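# Insert a grey peg into the held carbon ball

## Task

Take a loose grey peg and push it fully into a free hole of the black carbon ball held by the other gripper, until the peg snaps in and locks. Pegs already in the ball must stay in. At the end that gripper must still hold the ball, or a peg that is locked into it. Apart from that one hold, nothing may rely on the robot to stay in place: the new peg must stay locked by itself once the inserting gripper lets go.

## Robot and tools

Robot: two 6-joint arms named left_arm and right_arm, each with a parallel gripper, mounted facing each other across a table. All poses use one world frame. Its origin is the table centre, the table surface is at z = +0.020 m, +z is up, and left_arm's base is on the +y side. The arm names do not tell you which side of an image something is on. The fingers of each gripper point along the gripper's +x axis and close along its y axis. end_effector_position is the midpoint between the finger pads, about 3 to 4 cm back from the fingertips. The reported hand position may be somewhat wrong, especially when the arm is stretched far.

execute_actions takes "actions", a list holding zero or one item, and an optional boolean "pictures" (images come by default).
- An empty list only reports the current state.
- An item with "rows" (1 to 15 rows) and "steps" (1 to 15, default 15) is a motion. Each step lasts 1/30 s and uses one row. If there are fewer rows than steps, the final row is reused.
- An item with only "steps" (up to 300) is a wait. It ends that many steps after the previous result, and your reply time counts toward it.
- If a call is refused, the robot receives nothing.

Each row has 14 numbers, each in [-1, 1]. There is one list for both arms. The first 7 numbers are for left_arm, in this order: waist, shoulder, elbow, wrist pitch, wrist yaw, wrist roll, gripper opening. The next 7 are the same for right_arm. Send all 14 even when only one arm moves.

The six joint values are offsets, not targets, and they are scaled.
- 1.0 equals 0.9615 rad for waist, shoulder and elbow.
- 1.0 equals 1.713 rad for wrist pitch, 1.767 for wrist yaw and 1.728 for wrist roll.
- Offsets count from the joint angles in the most recent result that lists Joint positions. They do not count from the previous row.
- Before any such result exists in a scene, and for a second or later call inside one reply, they count from wherever the arm is when the action begins.
- An all-zero row therefore pulls the arm back to those reference angles. It does not hold the arm where it is.

Joint ranges in radians, the same for both arms:
- waist -3.054 to 3.054
- shoulder 0.000 to 3.142
- elbow 0.000 to 2.356
- wrist pitch -1.571 to 1.571
- wrist yaw -1.571 to 1.571
- wrist roll -3.142 to 3.142
A call is refused if it asks a joint to go more than 0.010 rad beyond a range end in the outward direction. Inside that margin the joint is clipped at its true end, and a 'joint sent to its limit' message may appear, possibly referring to an earlier action.

The opening value is absolute. +1 is fully open, a 0.088 m pad gap. Empty fingers touch at about -0.80, and lower values add nothing. Closing from fully open takes at least 0.5 s.

Motion is rate-limited. Each step, a joint's target stays within a fixed lead of its measured angle: about 0.21 rad for the big joints, 0.267 for wrist yaw and 0.228 for wrist roll. Targets are also scaled back if they would move the gripper more than 70 mm in one step. Friction may leave joints short of the command, and very small moves may not happen at all, so check Joint positions after each move. Between calls, the arms keep heading to the last row sent until motion nearly stops or a step is HELD.

Reading a result:
- The state line gives, per arm, the position in m, the orientation as a wxyz quaternion, and linear and angular velocity.
- Joint positions and Joint velocities list the six joints (rad, rad/s) followed by the pad gap (m, m/s).
- grip_measured is the finger opening on the same scale as your command. It may be off by about 1 mm per gripper, and reads up to 0.061 narrower while squeezing something hard. For a firm hold, command roughly 0.07 below grip_measured. Parts thinner than about 3 mm are gripped more weakly.
- grip_effort_n is the motor's own effort, with negative meaning closing. It saturates near 83 N, is not the force at the pads, and shows n/a at the start.
- 'joint command not followed' means the clearance check changed or blocked joint targets; the rest of the row was still executed.
- HELD marks steps on which your row was not sent.
- MOTOR HOT appears from 50 °C. At 95 °C an OVER-TEMPERATURE FAULT holds the arm, and if it does not cool it may lose power and go limp.
- Load limits are 18, 22.3, 22.2, 5.86, 5.84 and 5.48 N m, in joint order. Reaching one stops that arm for 10 s and skips the rest of the call. A held object's weight adds to the load.

zoom_image takes "camera" (cam_left_wrist or cam_right_wrist) and "region" [x0, y0, x1, y1]. The region is in pixels of that camera's latest 672x504 image, with the origin top-left, and can be at most 504x504. Calibration (pinhole with radial distortion, K, T_world_to_cam) is provided for both wrist cameras. It carries small errors and is updated when pictures change it.

finished_scene takes "scene", the current scene number. It cannot be undone, and its result reports success. A reply without any tool call ends everything.

Suggested order:
1. Look and find the ball, its open holes and a loose peg.
2. Keep or get the ball firmly in one gripper.
3. Pick the peg up with the other gripper.
4. Line the peg up with a hole and press it in along the hole axis until it locks.
5. Open the inserting gripper and confirm the peg stays put.
6. Then finish the scene.

Avoid:
- dropping the ball or peg, and knocking anything off the table (that fails the task);
- disturbing pegs already in the ball;
- letting the arms strike or squeeze each other;
- slamming or pushing very hard, and exceeding the low wrist load limits.
Loose items may occasionally be nudged by outside pushes.

Each tool is called as name([rows], argument=value, ...), one row to a line, values as JSON.

## Session

execute_actions(actions=[])

Scene clock: 0.00 s of 4400.00 s.
left_arm: end_effector_position=(+0.1730, +0.0532, +0.2461) grip_measured=-0.136 grip_effort_n=n/a end_effector_quat_wxyz=(+0.816, -0.003, -0.010, -0.578) end_effector_velocity=(-0.000, +0.000, -0.002) end_effector_angular_velocity=(+0.008, -0.003, +0.005) | right_arm: end_effector_position=(+0.1033, -0.1219, +0.4373) grip_measured=+1.000 grip_effort_n=n/a end_effector_quat_wxyz=(+0.737, +0.013, -0.016, +0.675) end_effector_velocity=(-0.003, -0.000, -0.005) end_effector_angular_velocity=(-0.023, -0.006, +0.019)
Joint positions: left_arm=[0.281 1.63  0.635 1.016 0.284 0.    0.032] | right_arm=[ 0.004  0.855  0.65   0.246 -0.001 -0.003  0.088]
Joint velocities: left_arm=[-0.002 -0.002 -0.002 -0.007 -0.007  0.007  0.   ] | right_arm=[-0.002 -0.002 -0.002 -0.022 -0.022 -0.007  0.   ]
Motor temperatures (°C, as the motors report them): left_arm=[32 31 29 30 29 31] | right_arm=[32 31 31 28 31 31]
Heat: left arm: hottest waist 32 °C (+0.0 °C/min); right arm: hottest waist 32 °C (+0.0 °C/min).

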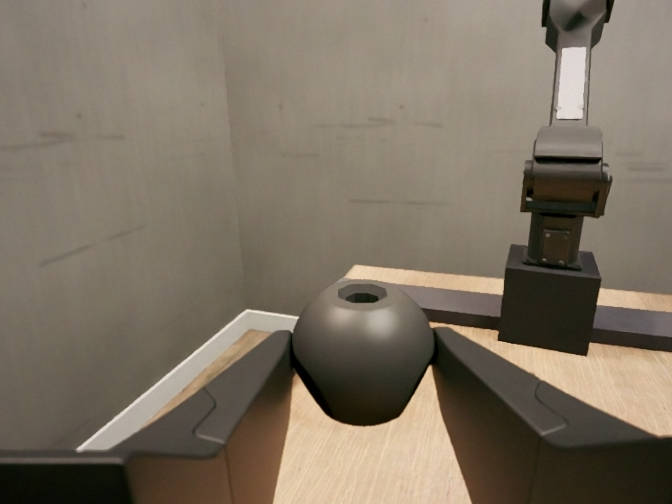

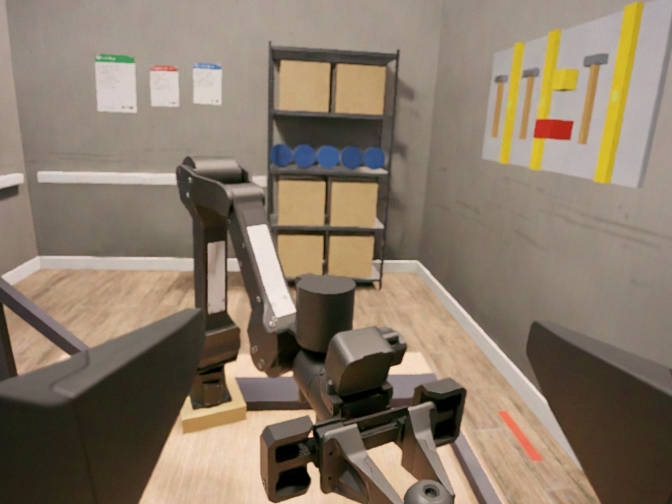

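execute_actions([
  {"rows": [[0,0,0,0,0,0,-0.21, 0,0,0,-0.5,0,0,1]], "steps": 15},
])

Scene clock: 18.87 s of 4400.00 s.
left_arm: end_effector_position=(+0.1730, +0.0532, +0.2461) grip_measured=-0.136 grip_effort_n=-83.5 end_effector_quat_wxyz=(+0.816, -0.003, -0.010, -0.578) end_effector_velocity=(-0.002, -0.000, +0.001) end_effector_angular_velocity=(+0.009, -0.019, +0.000) | right_arm: end_effector_position=(+0.0985, -0.1763, +0.2858) grip_measured=+1.000 grip_effort_n=2.6 end_effector_quat_wxyz=(+0.690, -0.239, +0.259, +0.632) end_effector_velocity=(-0.013, -0.120, -0.142) end_effector_angular_velocity=(-0.852, +0.096, +0.009)
Joint positions: left_arm=[0.281 1.63  0.635 1.016 0.284 0.    0.032] | right_arm=[ 0.004  0.853  0.655 -0.522 -0.001 -0.003  0.088]
Joint velocities: left_arm=[-0.007 -0.007 -0.002 -0.007 -0.007  0.022 -0.   ] | right_arm=[-0.002  0.012 -0.002 -0.842 -0.022  0.007  0.   ]
Motor temperatures (°C, as the motors report them): left_arm=[32 33 32 33 29 31] | right_arm=[32 32 34 31 31 31]
Heat: left arm: hottest shoulder 33 °C (+3.2 °C/min); right arm: hottest elbow 34 °C (+6.4 °C/min).
Steps of this call (steps 1 to 90: nothing new was sent; then 15.37 s passed at rest; steps 91 to 105: all 15 steps of this action). Readings (joint positions):
91: left_arm=[0.281 1.630 0.635 1.016 0.284 0.000] | right_arm=[0.004 0.855 0.652 0.205 -0.001 -0.003]
92: left_arm=[0.281 1.630 0.635 1.016 0.284 0.000] | right_arm=[0.004 0.851 0.655 0.152 -0.001 -0.003]
94: left_arm=[0.281 1.630 0.635 1.016 0.284 0.000] | right_arm=[0.004 0.851 0.655 0.038 -0.001 -0.003]
98: left_arm=[0.281 1.630 0.635 1.016 0.284 0.000] | right_arm=[0.004 0.853 0.655 -0.174 -0.001 -0.003]
105: the state above
camera_calibration (this result's frames):
cam_right_wrist: T_world_to_cam=[[0.997003, -0.0581879, 0.0509864, -0.114566], [-0.0257527, -0.871055, -0.49051, 0.0197567], [0.0729537, 0.487727, -0.869943, 0.407745], [0, 0, 0, 1]] pos_world=[0.0849848, -0.188325, 0.370247]

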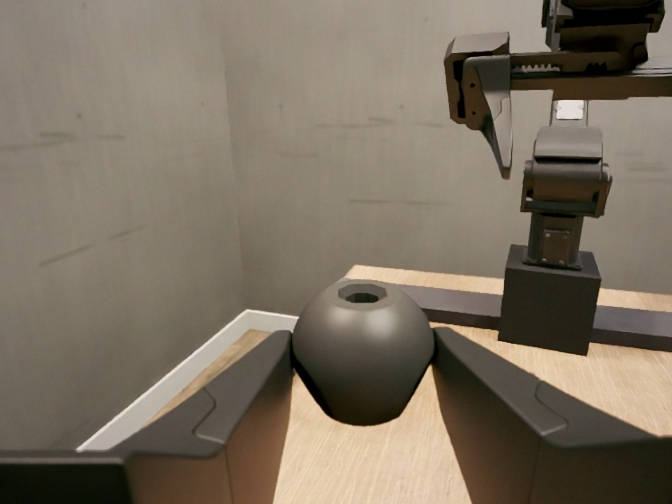

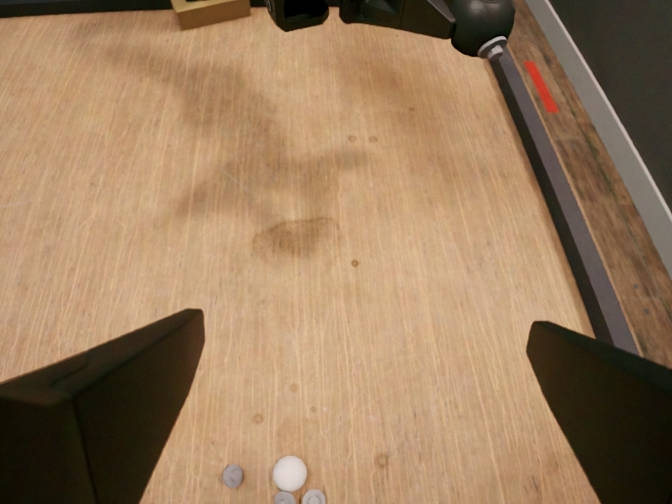

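execute_actions([
  {"rows": [[0,0,0,0,0,0,-0.21, 0,0,0,-0.3,0,0,1]], "steps": 15},
])

execute_actions([
  {"steps": 15},
])

Scene clock: 28.23 s of 4400.00 s.
left_arm: end_effector_position=(+0.1730, +0.0532, +0.2461) grip_measured=-0.136 grip_effort_n=-83.5 end_effector_quat_wxyz=(+0.816, -0.003, -0.010, -0.578) end_effector_velocity=(-0.002, -0.000, +0.001) end_effector_angular_velocity=(-0.001, +0.008, -0.000) | right_arm: end_effector_position=(+0.0906, -0.2648, +0.2260) grip_measured=+1.000 grip_effort_n=2.6 end_effector_quat_wxyz=(+0.604, -0.387, +0.422, +0.554) end_effector_velocity=(-0.002, -0.017, -0.006) end_effector_angular_velocity=(-0.075, +0.011, +0.007)
Joint positions: left_arm=[0.281 1.63  0.635 1.016 0.284 0.    0.032] | right_arm=[ 0.004  0.853  0.659 -1.025 -0.001 -0.003  0.088]
Joint velocities: left_arm=[-0.007 -0.007 -0.002 -0.007 -0.007 -0.007 -0.   ] | right_arm=[-0.002 -0.007 -0.002 -0.081 -0.007 -0.007  0.   ]
Motor temperatures (°C, as the motors report them): left_arm=[32 34 32 34 29 31] | right_arm=[32 32 34 31 31 31]
Heat: left arm: hottest shoulder 34 °C (+4.3 °C/min); right arm: hottest elbow 34 °C (+4.3 °C/min).
Steps of this call (steps 1 to 30: the robot went on to your last target; steps 31 to 90: nothing new was sent; then 5.87 s passed at rest; steps 91 to 105: all 15 steps of this action). Readings (joint positions):
91: left_arm=[0.281 1.630 0.635 1.016 0.284 0.000] | right_arm=[0.004 0.854 0.657 -0.646 -0.001 -0.003]
92: left_arm=[0.281 1.630 0.635 1.016 0.284 0.000] | right_arm=[0.004 0.852 0.659 -0.705 -0.001 -0.003]
94: left_arm=[0.281 1.630 0.635 1.016 0.284 0.000] | right_arm=[0.004 0.853 0.659 -0.820 -0.001 -0.003]
98: left_arm=[0.281 1.630 0.635 1.016 0.284 0.000] | right_arm=[0.004 0.853 0.659 -0.969 -0.001 -0.003]
105: the state above
camera_calibration (this result's frames):
cam_right_wrist: T_world_to_cam=[[0.998838, -0.037647, 0.0300818, -0.0987873], [-0.0372024, -0.999192, -0.0152057, -0.227175], [0.0306299, 0.0140689, -0.999432, 0.307207], [0, 0, 0, 1]] pos_world=[0.0808113, -0.235033, 0.30655]

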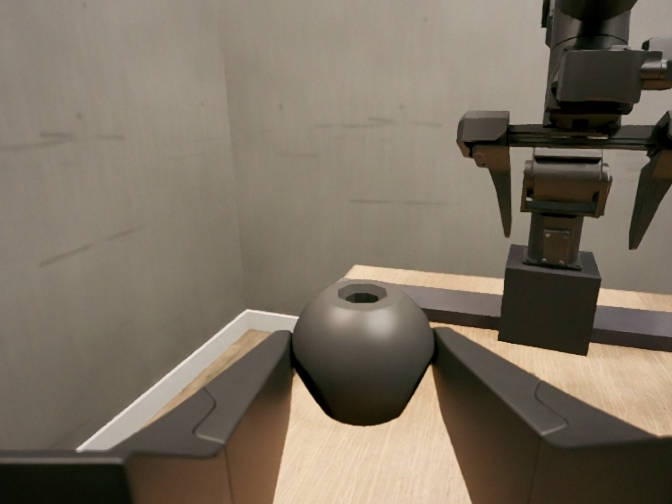

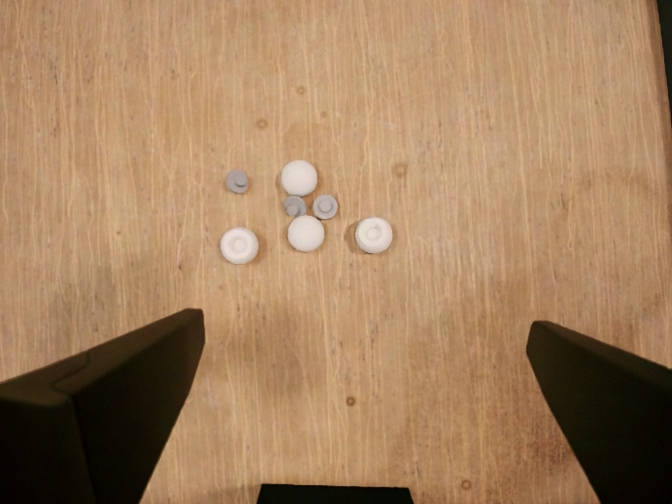

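Scene clock: 28.73 s of 4400.00 s.
left_arm: end_effector_position=(+0.1730, +0.0532, +0.2461) grip_measured=-0.136 grip_effort_n=-83.5 end_effector_quat_wxyz=(+0.816, -0.003, -0.010, -0.578) end_effector_velocity=(-0.001, +0.001, -0.003) end_effector_angular_velocity=(+0.007, +0.014, +0.005) | right_arm: end_effector_position=(+0.0904, -0.2665, +0.2254) grip_measured=+1.000 grip_effort_n=2.6 end_effector_quat_wxyz=(+0.602, -0.389, +0.424, +0.553) end_effector_velocity=(+0.001, -0.002, -0.001) end_effector_angular_velocity=(-0.008, -0.009, +0.002)
Joint positions: left_arm=[0.281 1.63  0.635 1.016 0.284 0.    0.032] | right_arm=[ 0.004  0.853  0.659 -1.033 -0.001 -0.003  0.088]
Joint velocities: left_arm=[-0.002 -0.002 -0.007 -0.007 -0.007 -0.007 -0.   ] | right_arm=[-0.002 -0.002 -0.002 -0.007  0.007 -0.007  0.   ]
Motor temperatures (°C, as the motors report them): left_arm=[32 34 32 34 29 31] | right_arm=[32 32 34 31 31 31]
Heat: left arm: hottest shoulder 34 °C (+4.2 °C/min); right arm: hottest elbow 34 °C (+4.2 °C/min).
Steps of this call (steps 1 to 15: the robot went on to your last target). Readings (joint positions):
1: left_arm=[0.281 1.630 0.635 1.016 0.284 0.000] | right_arm=[0.004 0.853 0.659 -1.027 -0.001 -0.003]
2: left_arm=[0.281 1.630 0.635 1.016 0.284 0.000] | right_arm=[0.004 0.853 0.659 -1.029 -0.001 -0.003]
4: left_arm=[0.281 1.630 0.635 1.016 0.284 0.000] | right_arm=[0.004 0.853 0.659 -1.031 -0.001 -0.003]
8: left_arm=[0.281 1.630 0.635 1.016 0.284 0.000] | right_arm=[0.004 0.853 0.659 -1.032 -0.001 -0.003]
15: the state above
All arms were judged still, so your last target was given up. Only a new action makes them travel on or press farther. Fingers that are still opening or closing keep moving.
camera_calibration (this result's frames):
cam_right_wrist: T_world_to_cam=[[0.998861, -0.0373974, 0.0296494, -0.098518], [-0.0372106, -0.999284, -0.00682505, -0.230817], [0.0298834, 0.00571401, -0.999537, 0.304477], [0, 0, 0, 1]] pos_world=[0.0807181, -0.236075, 0.305682]

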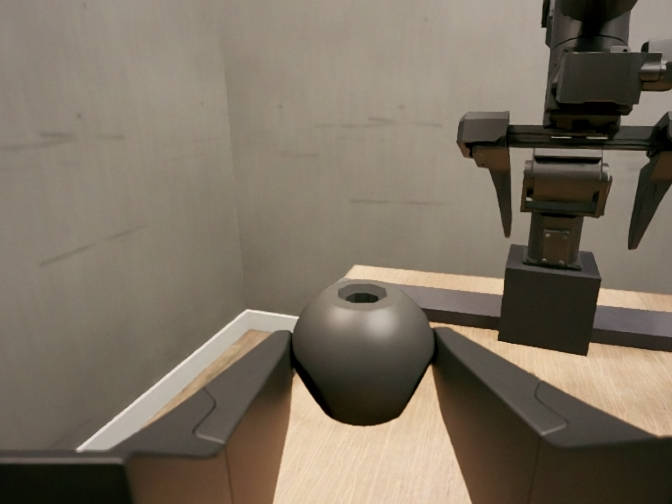

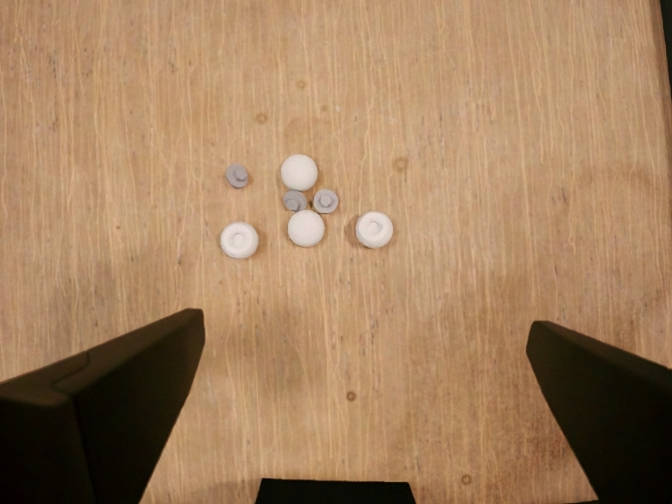

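zoom_image(camera="cam_right_wrist", region=[200, 140, 400, 270])

Region (200, 140, 400, 270) of cam_right_wrist's 672x504 image, scaled by 2.520, with more detail than that image has; it fills the top 328 rows of this view, and the rest is white.

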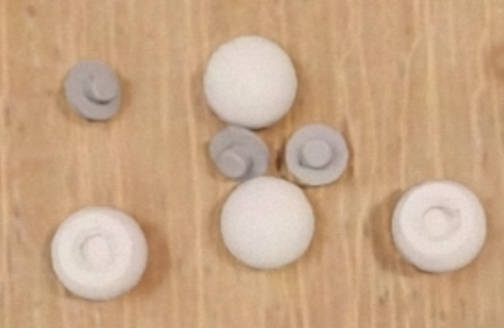

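execute_actions([
  {"rows": [[0,0,0,0,0,0,-0.21, 0.3016,0.883,0.205,0.18,0,0,-0.2]], "steps": 15},
], pictures=false)

execute_actions([
  {"steps": 30},
])

Scene clock: 135.60 s of 4400.00 s.
left_arm: end_effector_position=(+0.1730, +0.0532, +0.2461) grip_measured=-0.136 grip_effort_n=-83.5 end_effector_quat_wxyz=(+0.816, -0.003, -0.010, -0.578) end_effector_velocity=(-0.002, -0.000, -0.002) end_effector_angular_velocity=(+0.004, +0.011, -0.010) | right_arm: end_effector_position=(+0.0234, -0.1739, +0.1543) grip_measured=-0.181 grip_effort_n=-12.3 end_effector_quat_wxyz=(+0.477, -0.509, +0.419, +0.581) end_effector_velocity=(+0.010, -0.090, -0.366) end_effector_angular_velocity=(-1.410, -0.284, +0.038)
Joint positions: left_arm=[0.281 1.63  0.635 1.016 0.284 0.    0.032] | right_arm=[ 0.287  1.552  0.844 -0.732 -0.002 -0.003  0.03 ]
Joint velocities: left_arm=[-0.002 -0.002 -0.002 -0.007  0.007 -0.007 -0.   ] | right_arm=[ 0.032  1.473 -0.002  0.037  0.007 -0.007 -0.009]
Motor temperatures (°C, as the motors report them): left_arm=[32 37 35 38 29 31] | right_arm=[32 32 36 30 31 31]
Heat: left arm: hottest wrist pitch 38 °C (+2.0 °C/min); right arm: hottest elbow 36 °C (+1.0 °C/min).
Steps of this call (steps 1 to 90: nothing new was sent; then 103.37 s passed at rest; steps 91 to 105: all 15 steps of this action). Readings (joint positions):
91: left_arm=[0.281 1.630 0.635 1.016 0.284 0.000] | right_arm=[0.026 0.874 0.673 -1.023 0.006 -0.003]
92: left_arm=[0.281 1.630 0.635 1.016 0.284 0.000] | right_arm=[0.064 0.909 0.695 -0.977 0.005 -0.003]
94: left_arm=[0.281 1.630 0.635 1.016 0.284 0.000] | right_arm=[0.145 0.996 0.754 -0.882 0.004 -0.003]
98: left_arm=[0.281 1.630 0.635 1.016 0.284 0.000] | right_arm=[0.254 1.193 0.837 -0.768 -0.002 -0.003]
105: the state above

Scene clock: 136.60 s of 4400.00 s.
left_arm: end_effector_position=(+0.1730, +0.0532, +0.2461) grip_measured=-0.136 grip_effort_n=-83.5 end_effector_quat_wxyz=(+0.816, -0.003, -0.010, -0.578) end_effector_velocity=(-0.002, -0.000, -0.005) end_effector_angular_velocity=(+0.016, +0.020, -0.010) | right_arm: end_effector_position=(+0.0244, -0.1846, +0.1204) grip_measured=-0.197 grip_effort_n=-12.8 end_effector_quat_wxyz=(+0.446, -0.548, +0.449, +0.547) end_effector_velocity=(-0.001, +0.001, +0.000) end_effector_angular_velocity=(+0.006, +0.009, +0.005)
Joint positions: left_arm=[0.281 1.63  0.635 1.016 0.284 0.    0.032] | right_arm=[ 0.291  1.692  0.844 -0.728 -0.002 -0.003  0.029]
Joint velocities: left_arm=[-0.002 -0.002 -0.002 -0.022  0.007 -0.007 -0.   ] | right_arm=[-0.002 -0.002 -0.002  0.007 -0.007 -0.007 -0.   ]
Motor temperatures (°C, as the motors report them): left_arm=[32 37 35 38 29 31] | right_arm=[32 32 36 30 31 31]
Heat: left arm: hottest wrist pitch 38 °C (+2.0 °C/min); right arm: hottest elbow 36 °C (+1.0 °C/min).
Steps of this call (steps 1 to 30: the robot went on to your last target). Readings (joint positions):
1: left_arm=[0.281 1.630 0.635 1.016 0.284 0.000] | right_arm=[0.288 1.594 0.844 -0.730 -0.002 -0.003]
2: left_arm=[0.281 1.630 0.635 1.016 0.284 0.000] | right_arm=[0.288 1.627 0.844 -0.730 -0.002 -0.003]
4: left_arm=[0.281 1.630 0.635 1.016 0.284 0.000] | right_arm=[0.290 1.665 0.844 -0.730 -0.002 -0.003]
8: left_arm=[0.281 1.630 0.635 1.016 0.284 0.000] | right_arm=[0.290 1.682 0.844 -0.728 -0.002 -0.003]
30: the state above
All arms were judged still, so your last target was given up. Only a new action makes them travel on or press farther. Fingers that are still opening or closing keep moving.
camera_calibration (this result's frames):
cam_right_wrist: T_world_to_cam=[[0.967351, 0.253262, 0.00952475, 0.0304462], [0.235685, -0.91276, 0.333648, -0.183854], [0.0931943, -0.32051, -0.94265, 0.132378], [0, 0, 0, 1]] pos_world=[0.00154268, -0.133097, 0.185838]

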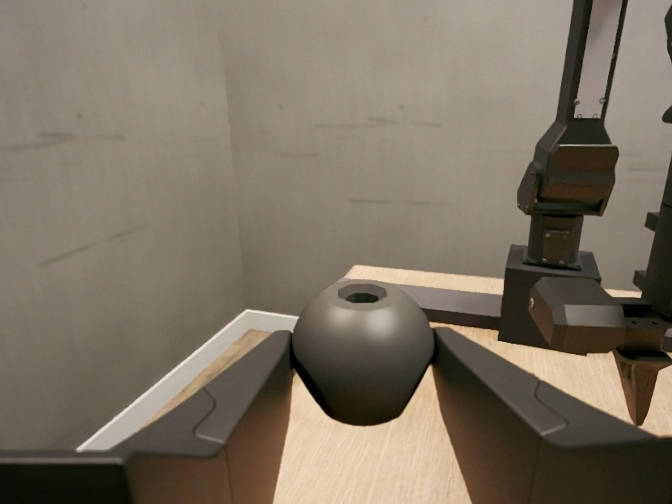

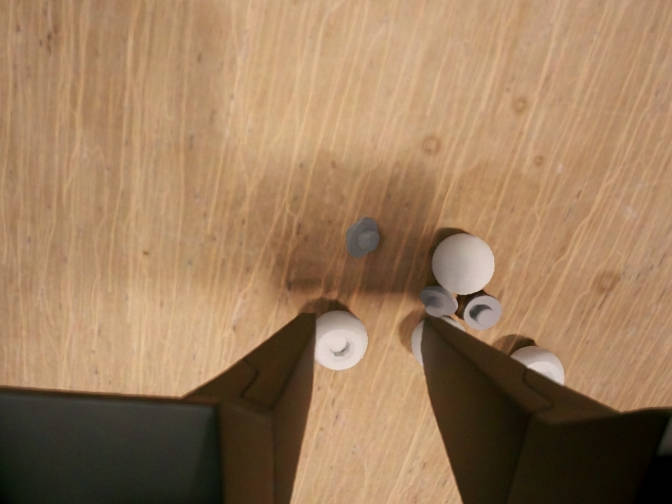

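zoom_image(camera="cam_right_wrist", region=[300, 190, 520, 350])

Region (300, 190, 520, 350) of cam_right_wrist's 672x504 image, scaled by 2.291, with more detail than that image has; it fills the top 367 rows of this view, and the rest is white.

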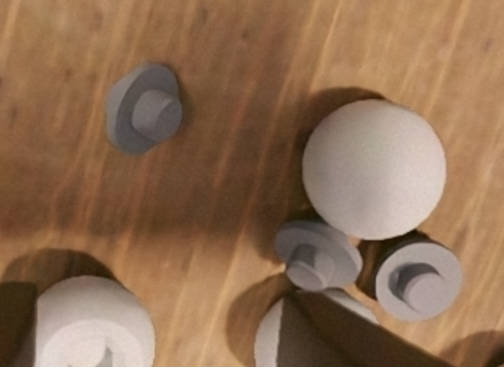

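execute_actions([
  {"rows": [[0,0,0,0,0,0,-0.21, -0.2416,0.068,-0.162,0.13,0,0,-0.55]], "steps": 15},
], pictures=false)

execute_actions([
  {"steps": 15},
])

Scene clock: 244.57 s of 4400.00 s.
left_arm: end_effector_position=(+0.1730, +0.0532, +0.2461) grip_measured=-0.136 grip_effort_n=-83.5 end_effector_quat_wxyz=(+0.816, -0.003, -0.010, -0.578) end_effector_velocity=(+0.000, -0.000, -0.007) end_effector_angular_velocity=(+0.019, +0.023, +0.005) | right_arm: end_effector_position=(+0.0824, -0.1939, +0.0798) grip_measured=-0.543 grip_effort_n=-12.3 end_effector_quat_wxyz=(+0.510, -0.490, +0.503, +0.496) end_effector_velocity=(+0.002, -0.012, -0.006) end_effector_angular_velocity=(-0.026, +0.023, -0.014)
Joint positions: left_arm=[0.281 1.63  0.635 1.016 0.284 0.    0.032] | right_arm=[ 0.064  1.748  0.701 -0.511  0.    -0.003  0.012]
Joint velocities: left_arm=[-0.002  0.002 -0.002 -0.022 -0.007 -0.007 -0.   ] | right_arm=[-0.022  0.002 -0.032  0.007 -0.022 -0.007 -0.002]
Motor temperatures (°C, as the motors report them): left_arm=[32 38 36 39 29 31] | right_arm=[32 34 37 29 31 31]
Heat: left arm: hottest wrist pitch 39 °C (+1.0 °C/min); right arm: hottest elbow 37 °C (+0.0 °C/min).
Steps of this call (steps 1 to 90: nothing new was sent; then 104.47 s passed at rest; steps 91 to 105: all 15 steps of this action). Readings (joint positions):
91: left_arm=[0.281 1.630 0.635 1.016 0.284 0.000] | right_arm=[0.270 1.697 0.822 -0.676 -0.013 -0.003]
92: left_arm=[0.281 1.630 0.635 1.016 0.284 0.000] | right_arm=[0.227 1.702 0.799 -0.622 -0.012 -0.003]
94: left_arm=[0.281 1.630 0.635 1.016 0.284 0.000] | right_arm=[0.135 1.727 0.757 -0.576 0.002 -0.003]
98: left_arm=[0.281 1.630 0.635 1.016 0.284 0.000] | right_arm=[0.074 1.748 0.707 -0.532 0.002 -0.003]
105: the state above

Scene clock: 245.07 s of 4400.00 s.
left_arm: end_effector_position=(+0.1730, +0.0532, +0.2461) grip_measured=-0.136 grip_effort_n=-83.5 end_effector_quat_wxyz=(+0.816, -0.003, -0.010, -0.578) end_effector_velocity=(-0.001, +0.001, -0.003) end_effector_angular_velocity=(+0.007, +0.014, +0.005) | right_arm: end_effector_position=(+0.0830, -0.1941, +0.0795) grip_measured=-0.547 grip_effort_n=-12.3 end_effector_quat_wxyz=(+0.511, -0.489, +0.504, +0.496) end_effector_velocity=(-0.002, -0.002, +0.000) end_effector_angular_velocity=(-0.007, +0.008, -0.005)
Joint positions: left_arm=[0.281 1.63  0.635 1.016 0.284 0.    0.032] | right_arm=[ 0.062  1.748  0.699 -0.507  0.    -0.003  0.012]
Joint velocities: left_arm=[-0.002 -0.002 -0.007 -0.007 -0.007 -0.007 -0.   ] | right_arm=[ 0.002 -0.002 -0.002 -0.007 -0.007  0.007 -0.   ]
Motor temperatures (°C, as the motors report them): left_arm=[32 38 36 39 29 31] | right_arm=[32 34 37 29 31 31]
Heat: left arm: hottest wrist pitch 39 °C (+1.0 °C/min); right arm: hottest elbow 37 °C (+0.0 °C/min).
Steps of this call (steps 1 to 15: the robot went on to your last target). Readings (joint positions):
1: left_arm=[0.281 1.630 0.635 1.016 0.284 0.000] | right_arm=[0.063 1.748 0.700 -0.510 0.000 -0.003]
2: left_arm=[0.281 1.630 0.635 1.016 0.284 0.000] | right_arm=[0.063 1.748 0.700 -0.509 0.000 -0.003]
4: left_arm=[0.281 1.630 0.635 1.016 0.284 0.000] | right_arm=[0.063 1.748 0.699 -0.508 0.000 -0.003]
8: left_arm=[0.281 1.630 0.635 1.016 0.284 0.000] | right_arm=[0.062 1.748 0.699 -0.508 0.000 -0.003]
15: the state above
All arms were judged still, so your last target was given up. Only a new action makes them travel on or press farther. Fingers that are still opening or closing keep moving.
camera_calibration (this result's frames):
cam_right_wrist: T_world_to_cam=[[0.999558, 0.0269674, 0.0124787, -0.0702529], [0.0216276, -0.94824, 0.316818, -0.18041], [0.0203765, -0.316408, -0.948404, 0.0926572], [0, 0, 0, 1]] pos_world=[0.0722357, -0.13986, 0.14591]

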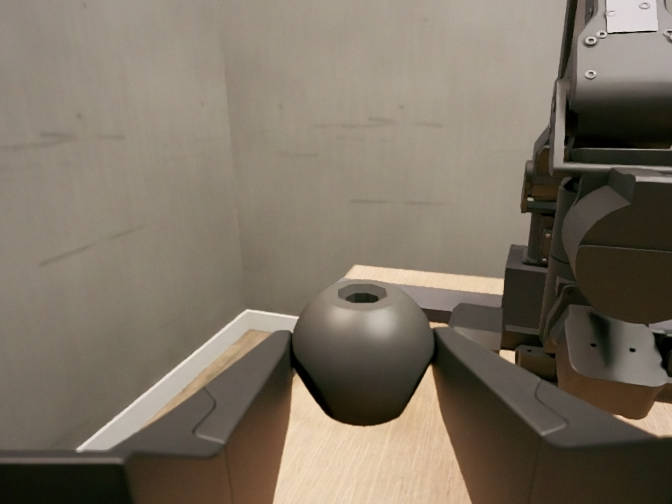

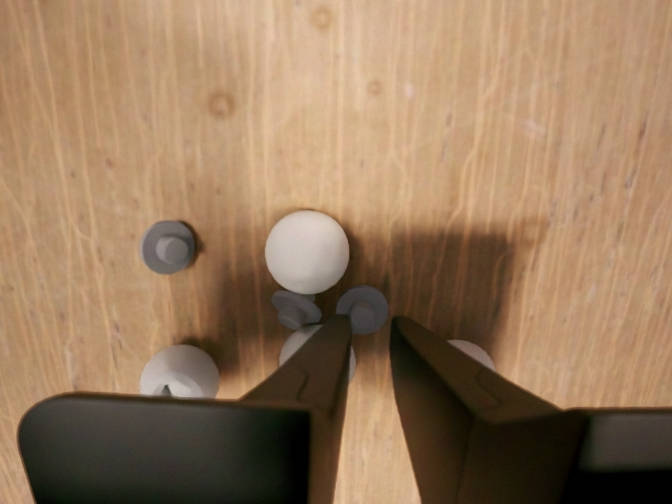

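zoom_image(camera="cam_right_wrist", region=[260, 240, 440, 380])

Region (260, 240, 440, 380) of cam_right_wrist's 672x504 image, scaled by 2.800, with more detail than that image has.

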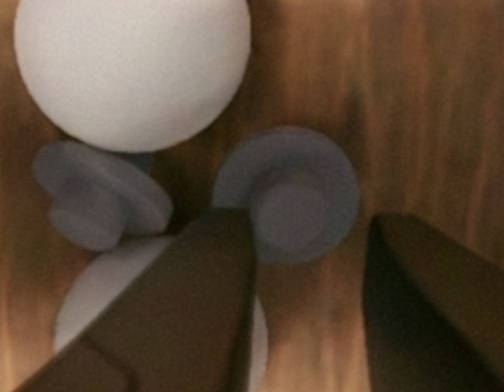

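execute_actions([
  {"rows": [[0,0,0,0,0,0,-0.21, 0.006,0.0446,-0.0315,0.0236,0,0,-0.55]], "steps": 15},
], pictures=false)

execute_actions([
  {"steps": 10},
])

zoom_image(camera="cam_right_wrist", region=[260, 240, 440, 380])

Scene clock: 285.63 s of 4400.00 s.
left_arm: end_effector_position=(+0.1730, +0.0532, +0.2461) grip_measured=-0.136 grip_effort_n=-83.5 end_effector_quat_wxyz=(+0.816, -0.003, -0.010, -0.578) end_effector_velocity=(-0.002, -0.001, -0.004) end_effector_angular_velocity=(+0.007, +0.014, -0.000) | right_arm: end_effector_position=(+0.0823, -0.1989, +0.0689) grip_measured=-0.547 grip_effort_n=-12.8 end_effector_quat_wxyz=(+0.506, -0.494, +0.507, +0.493) end_effector_velocity=(-0.001, -0.002, +0.000) end_effector_angular_velocity=(-0.007, +0.008, +0.020)
Joint positions: left_arm=[0.281 1.63  0.635 1.016 0.284 0.    0.032] | right_arm=[ 0.064  1.781  0.679 -0.47   0.    -0.003  0.012]
Joint velocities: left_arm=[-0.007  0.002 -0.002 -0.007 -0.007 -0.007 -0.   ] | right_arm=[-0.002 -0.002 -0.002 -0.007 -0.007 -0.022 -0.   ]
Motor temperatures (°C, as the motors report them): left_arm=[32 39 37 40 29 31] | right_arm=[32 34 35 29 31 31]
Heat: left arm: hottest wrist pitch 40 °C (+1.0 °C/min); right arm: hottest elbow 35 °C (-2.0 °C/min).
Steps of this call (steps 1 to 90: nothing new was sent; then 37.07 s passed at rest; steps 91 to 105: all 15 steps of this action). Readings (joint positions):
91: left_arm=[0.281 1.630 0.635 1.016 0.284 0.000] | right_arm=[0.062 1.753 0.696 -0.498 0.000 -0.003]
92: left_arm=[0.281 1.630 0.635 1.016 0.284 0.000] | right_arm=[0.062 1.758 0.693 -0.488 0.000 -0.003]
94: left_arm=[0.281 1.630 0.635 1.016 0.284 0.000] | right_arm=[0.062 1.770 0.687 -0.482 0.000 -0.003]
98: left_arm=[0.281 1.630 0.635 1.016 0.284 0.000] | right_arm=[0.063 1.780 0.679 -0.474 0.000 -0.003]
105: the state above

Scene clock: 285.97 s of 4400.00 s.
left_arm: end_effector_position=(+0.1730, +0.0532, +0.2461) grip_measured=-0.136 grip_effort_n=-83.5 end_effector_quat_wxyz=(+0.816, -0.003, -0.010, -0.578) end_effector_velocity=(-0.003, +0.000, -0.003) end_effector_angular_velocity=(+0.003, +0.028, -0.010) | right_arm: end_effector_position=(+0.0823, -0.1988, +0.0689) grip_measured=-0.547 grip_effort_n=-12.8 end_effector_quat_wxyz=(+0.506, -0.494, +0.507, +0.493) end_effector_velocity=(-0.002, -0.002, +0.000) end_effector_angular_velocity=(-0.007, +0.008, +0.024)
Joint positions: left_arm=[0.281 1.63  0.635 1.016 0.284 0.    0.032] | right_arm=[ 0.064  1.781  0.679 -0.47   0.    -0.003  0.012]
Joint velocities: left_arm=[-0.002 -0.002 -0.007 -0.007  0.007 -0.022  0.   ] | right_arm=[ 0.002 -0.002 -0.002 -0.007 -0.007 -0.022 -0.   ]
Motor temperatures (°C, as the motors report them): left_arm=[32 39 37 40 29 31] | right_arm=[32 34 35 29 31 31]
Heat: left arm: hottest wrist pitch 40 °C (+1.0 °C/min); right arm: hottest elbow 35 °C (-2.0 °C/min).
Steps of this call (steps 1 to 10: the robot went on to your last target). Readings (joint positions):
1: left_arm=[0.281 1.630 0.635 1.016 0.284 0.000] | right_arm=[0.064 1.781 0.679 -0.470 0.000 -0.003]
2: left_arm=[0.281 1.630 0.635 1.016 0.284 0.000] | right_arm=[0.064 1.781 0.679 -0.470 0.000 -0.003]
4: left_arm=[0.281 1.630 0.635 1.016 0.284 0.000] | right_arm=[0.064 1.781 0.679 -0.470 0.000 -0.003]
8: left_arm=[0.281 1.630 0.635 1.016 0.284 0.000] | right_arm=[0.064 1.781 0.679 -0.470 0.000 -0.003]
10: the state above
camera_calibration (this result's frames):
cam_right_wrist: T_world_to_cam=[[0.999499, 0.0294387, 0.0115853, -0.0687381], [0.0239424, -0.943246, 0.331232, -0.181747], [0.0206788, -0.330789, -0.943478, 0.0779131], [0, 0, 0, 1]] pos_world=[0.071444, -0.143636, 0.134506]

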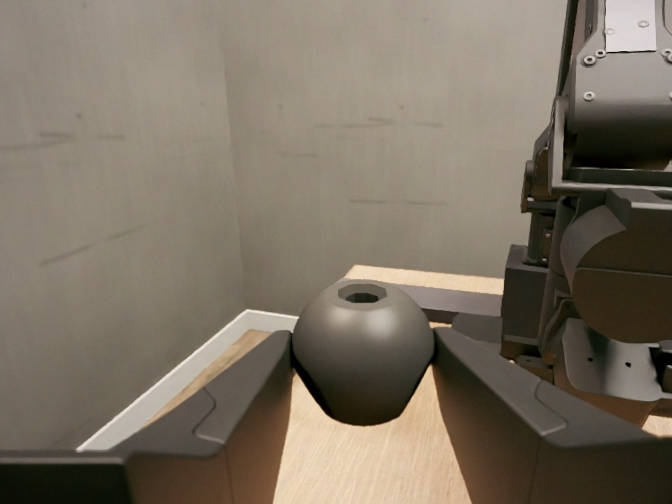

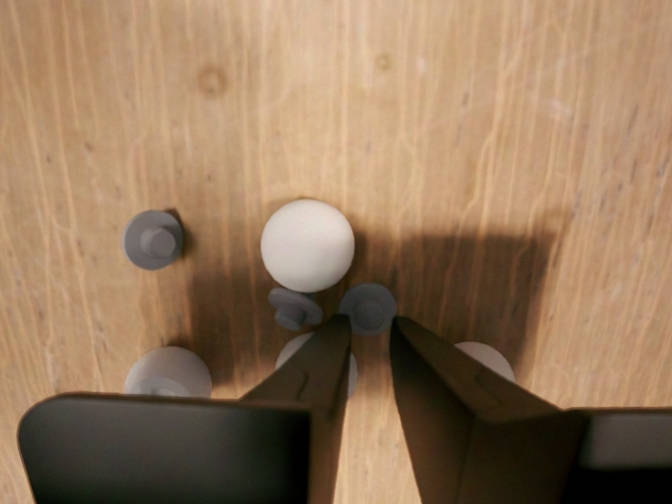

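Region (260, 240, 440, 380) of cam_right_wrist's 672x504 image, scaled by 2.800, with more detail than that image has.

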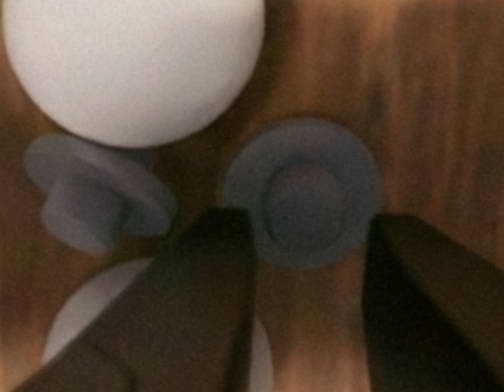

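execute_actions([
  {"rows": [[0,0,0,0,0,0,-0.21, 0.003,0.018,-0.014,0.008,0,0,-0.55],[0,0,0,0,0,0,-0.21, 0.003,0.018,-0.014,0.008,0,0,-0.55],[0,0,0,0,0,0,-0.21, 0.003,0.018,-0.014,0.008,0,0,-0.55],[0,0,0,0,0,0,-0.21, 0.003,0.027,-0.017,0.015,0,0,-0.55],[0,0,0,0,0,0,-0.21, 0.003,0.027,-0.017,0.015,0,0,-0.55],[0,0,0,0,0,0,-0.21, 0.003,0.027,-0.017,0.015,0,0,-0.55],[0,0,0,0,0,0,-0.21, 0.003,0.0355,-0.0200,0.021,0,0,-0.55]], "steps": 15},
], pictures=false)

execute_actions([
  {"steps": 10},
])

zoom_image(camera="cam_right_wrist", region=[260, 240, 440, 380])

Scene clock: 308.50 s of 4400.00 s.
left_arm: end_effector_position=(+0.1730, +0.0532, +0.2461) grip_measured=-0.136 grip_effort_n=-83.5 end_effector_quat_wxyz=(+0.816, -0.003, -0.010, -0.578) end_effector_velocity=(-0.000, +0.001, -0.002) end_effector_angular_velocity=(-0.001, +0.025, -0.005) | right_arm: end_effector_position=(+0.0823, -0.1986, +0.0633) grip_measured=-0.547 grip_effort_n=-12.3 end_effector_quat_wxyz=(+0.507, -0.493, +0.506, +0.493) end_effector_velocity=(+0.001, -0.007, -0.001) end_effector_angular_velocity=(-0.027, -0.007, -0.010)
Joint positions: left_arm=[0.281 1.63  0.635 1.016 0.284 0.    0.032] | right_arm=[ 0.064  1.801  0.671 -0.44   0.    -0.003  0.012]
Joint velocities: left_arm=[ 0.002 -0.002 -0.002 -0.007  0.007 -0.022  0.   ] | right_arm=[-0.002 -0.002 -0.007 -0.022  0.007  0.007 -0.   ]
Motor temperatures (°C, as the motors report them): left_arm=[32 39 37 40 29 31] | right_arm=[32 34 34 29 31 31]
Heat: left arm: hottest wrist pitch 40 °C (+1.0 °C/min); right arm: hottest shoulder 34 °C (-3.0 °C/min).
Steps of this call (steps 1 to 15: the robot went on to your last target; steps 16 to 90: nothing new was sent; then 19.03 s passed at rest; steps 91 to 105: all 15 steps of this action). Readings (joint positions):
91: left_arm=[0.281 1.630 0.635 1.016 0.284 0.000] | right_arm=[0.064 1.782 0.678 -0.467 0.000 -0.003]
92: left_arm=[0.281 1.630 0.635 1.016 0.284 0.000] | right_arm=[0.064 1.783 0.678 -0.465 0.000 -0.003]
94: left_arm=[0.281 1.630 0.635 1.016 0.284 0.000] | right_arm=[0.064 1.787 0.676 -0.460 0.000 -0.003]
98: left_arm=[0.281 1.630 0.635 1.016 0.284 0.000] | right_arm=[0.064 1.797 0.672 -0.446 0.000 -0.003]
105: the state above

Scene clock: 308.83 s of 4400.00 s.
left_arm: end_effector_position=(+0.1730, +0.0532, +0.2461) grip_measured=-0.136 grip_effort_n=-83.5 end_effector_quat_wxyz=(+0.816, -0.003, -0.010, -0.578) end_effector_velocity=(+0.002, +0.001, +0.002) end_effector_angular_velocity=(-0.009, +0.003, +0.019) | right_arm: end_effector_position=(+0.0823, -0.1987, +0.0632) grip_measured=-0.547 grip_effort_n=-12.3 end_effector_quat_wxyz=(+0.507, -0.493, +0.506, +0.493) end_effector_velocity=(-0.001, -0.002, +0.000) end_effector_angular_velocity=(-0.007, +0.008, +0.005)
Joint positions: left_arm=[0.281 1.63  0.635 1.016 0.284 0.    0.032] | right_arm=[ 0.064  1.801  0.67  -0.44   0.    -0.003  0.012]
Joint velocities: left_arm=[-0.002 -0.002 -0.002  0.007 -0.022 -0.007 -0.   ] | right_arm=[-0.002 -0.002 -0.002 -0.007 -0.007 -0.007 -0.   ]
Motor temperatures (°C, as the motors report them): left_arm=[32 39 37 40 29 31] | right_arm=[32 34 34 29 31 31]
Heat: left arm: hottest wrist pitch 40 °C (+1.0 °C/min); right arm: hottest shoulder 34 °C (-3.0 °C/min).
Steps of this call (steps 1 to 10: the robot went on to your last target). Readings (joint positions):
1: left_arm=[0.281 1.630 0.635 1.016 0.284 0.000] | right_arm=[0.064 1.801 0.671 -0.440 0.000 -0.003]
2: left_arm=[0.281 1.630 0.635 1.016 0.284 0.000] | right_arm=[0.064 1.801 0.671 -0.440 0.000 -0.003]
4: left_arm=[0.281 1.630 0.635 1.016 0.284 0.000] | right_arm=[0.064 1.801 0.671 -0.440 0.000 -0.003]
8: left_arm=[0.281 1.630 0.635 1.016 0.284 0.000] | right_arm=[0.064 1.801 0.671 -0.440 0.000 -0.003]
10: the state above
camera_calibration (this result's frames):
cam_right_wrist: T_world_to_cam=[[0.999499, 0.029412, 0.0117195, -0.0686939], [0.0239204, -0.944001, 0.329075, -0.179739], [0.020742, -0.328629, -0.944231, 0.073052], [0, 0, 0, 1]] pos_world=[0.0714437, -0.143646, 0.128931]

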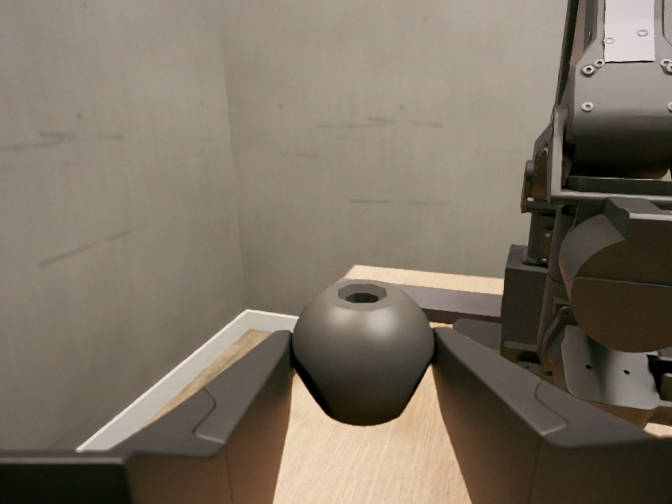

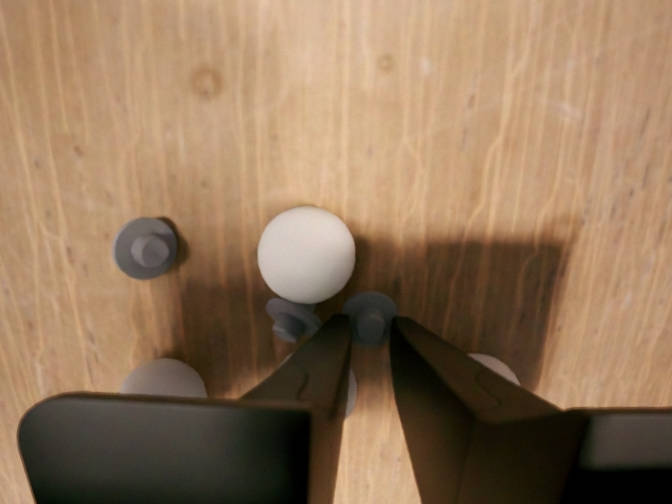

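Region (260, 240, 440, 380) of cam_right_wrist's 672x504 image, scaled by 2.800, with more detail than that image has.

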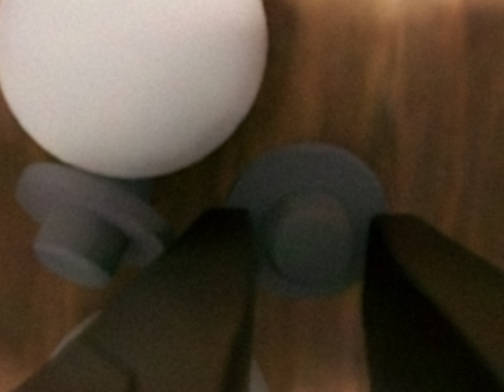

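execute_actions([
  {"rows": [[0,0,0,0,0,0,-0.21, 0,-0.0135,0,0,0,0,-0.55],[0,0,0,0,0,0,-0.21, 0,-0.0135,0,0,0,0,-0.55],[0,0,0,0,0,0,-0.21, 0,-0.0135,0,0,0,0,-0.55],[0,0,0,0,0,0,-0.21, 0,-0.0135,0,0,0,0,-0.55],[0,0,0,0,0,0,-0.21, 0,-0.0135,0,0,0,0,-0.55],[0,0,0,0,0,0,-0.21, 0,-0.0135,0,0.0035,0,0,-0.55]], "steps": 15},
])

zoom_image(camera="cam_right_wrist", region=[260, 240, 440, 380])

Scene clock: 334.67 s of 4400.00 s.
left_arm: end_effector_position=(+0.1730, +0.0532, +0.2461) grip_measured=-0.136 grip_effort_n=-83.5 end_effector_quat_wxyz=(+0.816, -0.003, -0.010, -0.578) end_effector_velocity=(+0.002, +0.001, -0.005) end_effector_angular_velocity=(+0.016, +0.003, +0.020) | right_arm: end_effector_position=(+0.0823, -0.1977, +0.0636) grip_measured=-0.547 grip_effort_n=-12.3 end_effector_quat_wxyz=(+0.508, -0.492, +0.505, +0.495) end_effector_velocity=(-0.003, -0.001, +0.001) end_effector_angular_velocity=(-0.002, +0.022, +0.005)
Joint positions: left_arm=[0.281 1.63  0.635 1.016 0.284 0.    0.032] | right_arm=[ 0.064  1.799  0.67  -0.437  0.    -0.003  0.012]
Joint velocities: left_arm=[-0.002  0.002 -0.007 -0.007 -0.022  0.007  0.   ] | right_arm=[-0.002 -0.007 -0.002 -0.007 -0.022 -0.007 -0.   ]
Motor temperatures (°C, as the motors report them): left_arm=[32 39 37 40 29 31] | right_arm=[32 34 34 29 31 31]
Heat: left arm: hottest wrist pitch 40 °C (+1.0 °C/min); right arm: hottest shoulder 34 °C (-1.0 °C/min).
Steps of this call (steps 1 to 15: the robot went on to your last target; steps 16 to 90: nothing new was sent; then 22.33 s passed at rest; steps 91 to 105: all 15 steps of this action). Readings (joint positions):
91: left_arm=[0.281 1.630 0.635 1.016 0.284 0.000] | right_arm=[0.064 1.801 0.670 -0.440 0.000 -0.003]
92: left_arm=[0.281 1.630 0.635 1.016 0.284 0.000] | right_arm=[0.064 1.800 0.670 -0.440 0.000 -0.003]
94: left_arm=[0.281 1.630 0.635 1.016 0.284 0.000] | right_arm=[0.064 1.800 0.670 -0.440 0.000 -0.003]
98: left_arm=[0.281 1.630 0.635 1.016 0.284 0.000] | right_arm=[0.064 1.799 0.670 -0.439 0.000 -0.003]
105: the state above
camera_calibration (this result's frames):
cam_right_wrist: T_world_to_cam=[[0.999497, 0.0293532, 0.01201, -0.0687854], [0.023873, -0.945621, 0.324395, -0.178986], [0.0208789, -0.323945, -0.945846, 0.0747837], [0, 0, 0, 1]] pos_world=[0.0714623, -0.143008, 0.129622]

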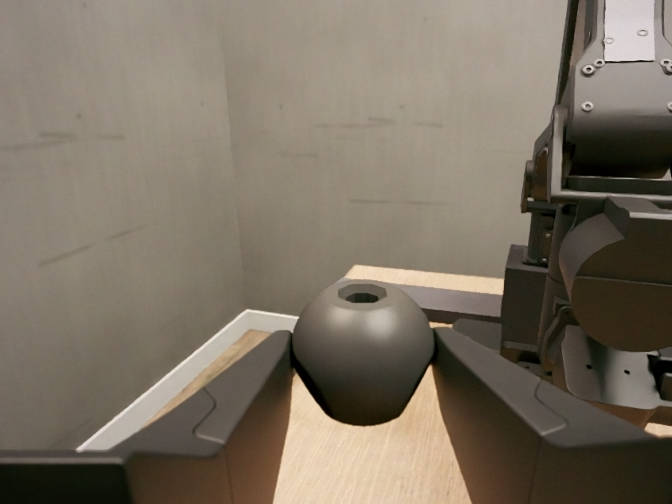

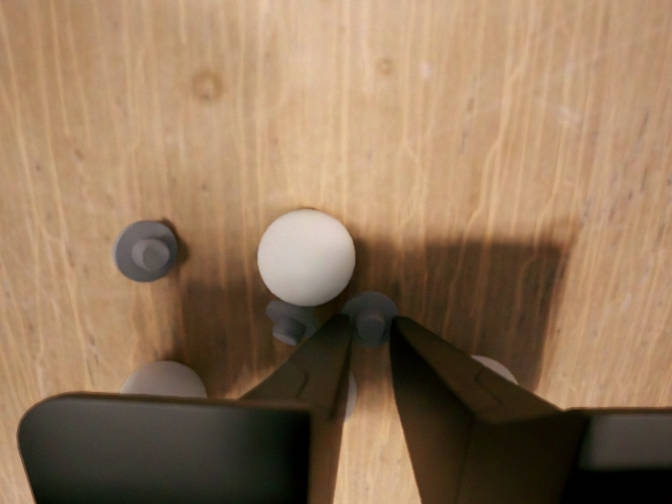

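Region (260, 240, 440, 380) of cam_right_wrist's 672x504 image, scaled by 2.800, with more detail than that image has.

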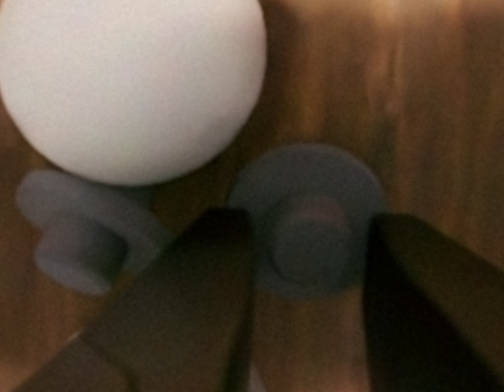

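execute_actions([
  {"rows": [[0,0,0,0,0,0,-0.21, 0,-0.019,0,0,0,0,-0.55]], "steps": 15},
])

zoom_image(camera="cam_right_wrist", region=[260, 240, 440, 380])

Scene clock: 342.37 s of 4400.00 s.
left_arm: end_effector_position=(+0.1730, +0.0532, +0.2461) grip_measured=-0.136 grip_effort_n=-83.5 end_effector_quat_wxyz=(+0.816, -0.003, -0.010, -0.578) end_effector_velocity=(+0.000, -0.000, -0.003) end_effector_angular_velocity=(+0.011, +0.017, +0.005) | right_arm: end_effector_position=(+0.0823, -0.1965, +0.0653) grip_measured=-0.547 grip_effort_n=-12.8 end_effector_quat_wxyz=(+0.510, -0.490, +0.503, +0.497) end_effector_velocity=(-0.001, -0.002, +0.000) end_effector_angular_velocity=(-0.007, +0.007, +0.005)
Joint positions: left_arm=[0.281 1.63  0.635 1.016 0.284 0.    0.032] | right_arm=[ 0.064  1.791  0.67  -0.437  0.    -0.003  0.012]
Joint velocities: left_arm=[-0.002 -0.002  0.002 -0.022 -0.007 -0.007 -0.   ] | right_arm=[-0.002 -0.002 -0.002 -0.007 -0.007 -0.007 -0.   ]
Motor temperatures (°C, as the motors report them): left_arm=[32 39 37 40 29 31] | right_arm=[32 35 34 29 31 31]
Heat: left arm: hottest wrist pitch 40 °C (+0.0 °C/min); right arm: hottest shoulder 35 °C (+0.0 °C/min).
Steps of this call (steps 1 to 15: the robot went on to your last target; steps 16 to 90: nothing new was sent; then 4.20 s passed at rest; steps 91 to 105: all 15 steps of this action). Readings (joint positions):
91: left_arm=[0.281 1.630 0.635 1.016 0.284 0.000] | right_arm=[0.064 1.798 0.670 -0.437 0.000 -0.003]
92: left_arm=[0.281 1.630 0.635 1.016 0.284 0.000] | right_arm=[0.064 1.796 0.670 -0.437 0.000 -0.003]
94: left_arm=[0.281 1.630 0.635 1.016 0.284 0.000] | right_arm=[0.064 1.793 0.670 -0.437 0.000 -0.003]
98: left_arm=[0.281 1.630 0.635 1.016 0.284 0.000] | right_arm=[0.064 1.791 0.670 -0.437 0.000 -0.003]
105: the state above
camera_calibration (this result's frames):
cam_right_wrist: T_world_to_cam=[[0.999494, 0.0292599, 0.0124564, -0.0689226], [0.0238015, -0.948067, 0.317179, -0.178412], [0.0210901, -0.316722, -0.948284, 0.0783216], [0, 0, 0, 1]] pos_world=[0.0714824, -0.142323, 0.131718]

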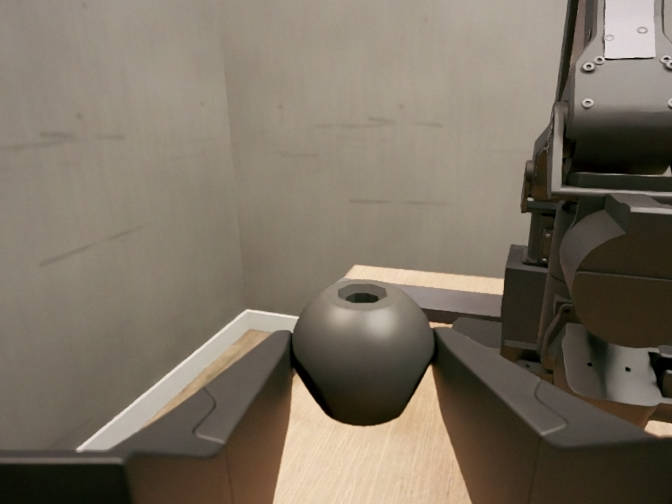

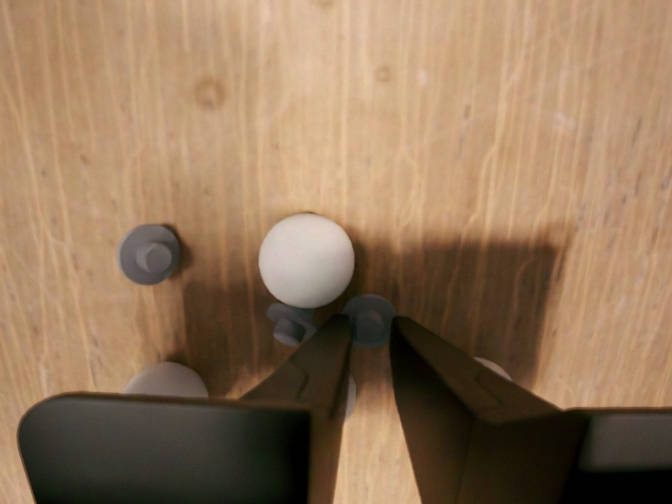

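Region (260, 240, 440, 380) of cam_right_wrist's 672x504 image, scaled by 2.800, with more detail than that image has.

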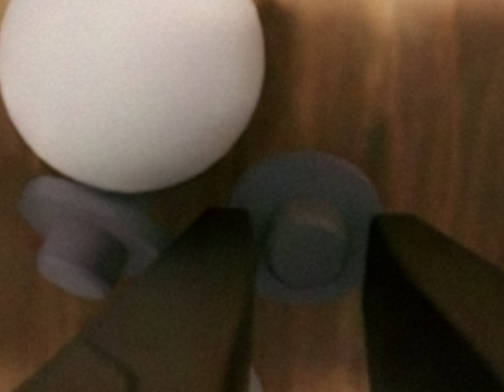

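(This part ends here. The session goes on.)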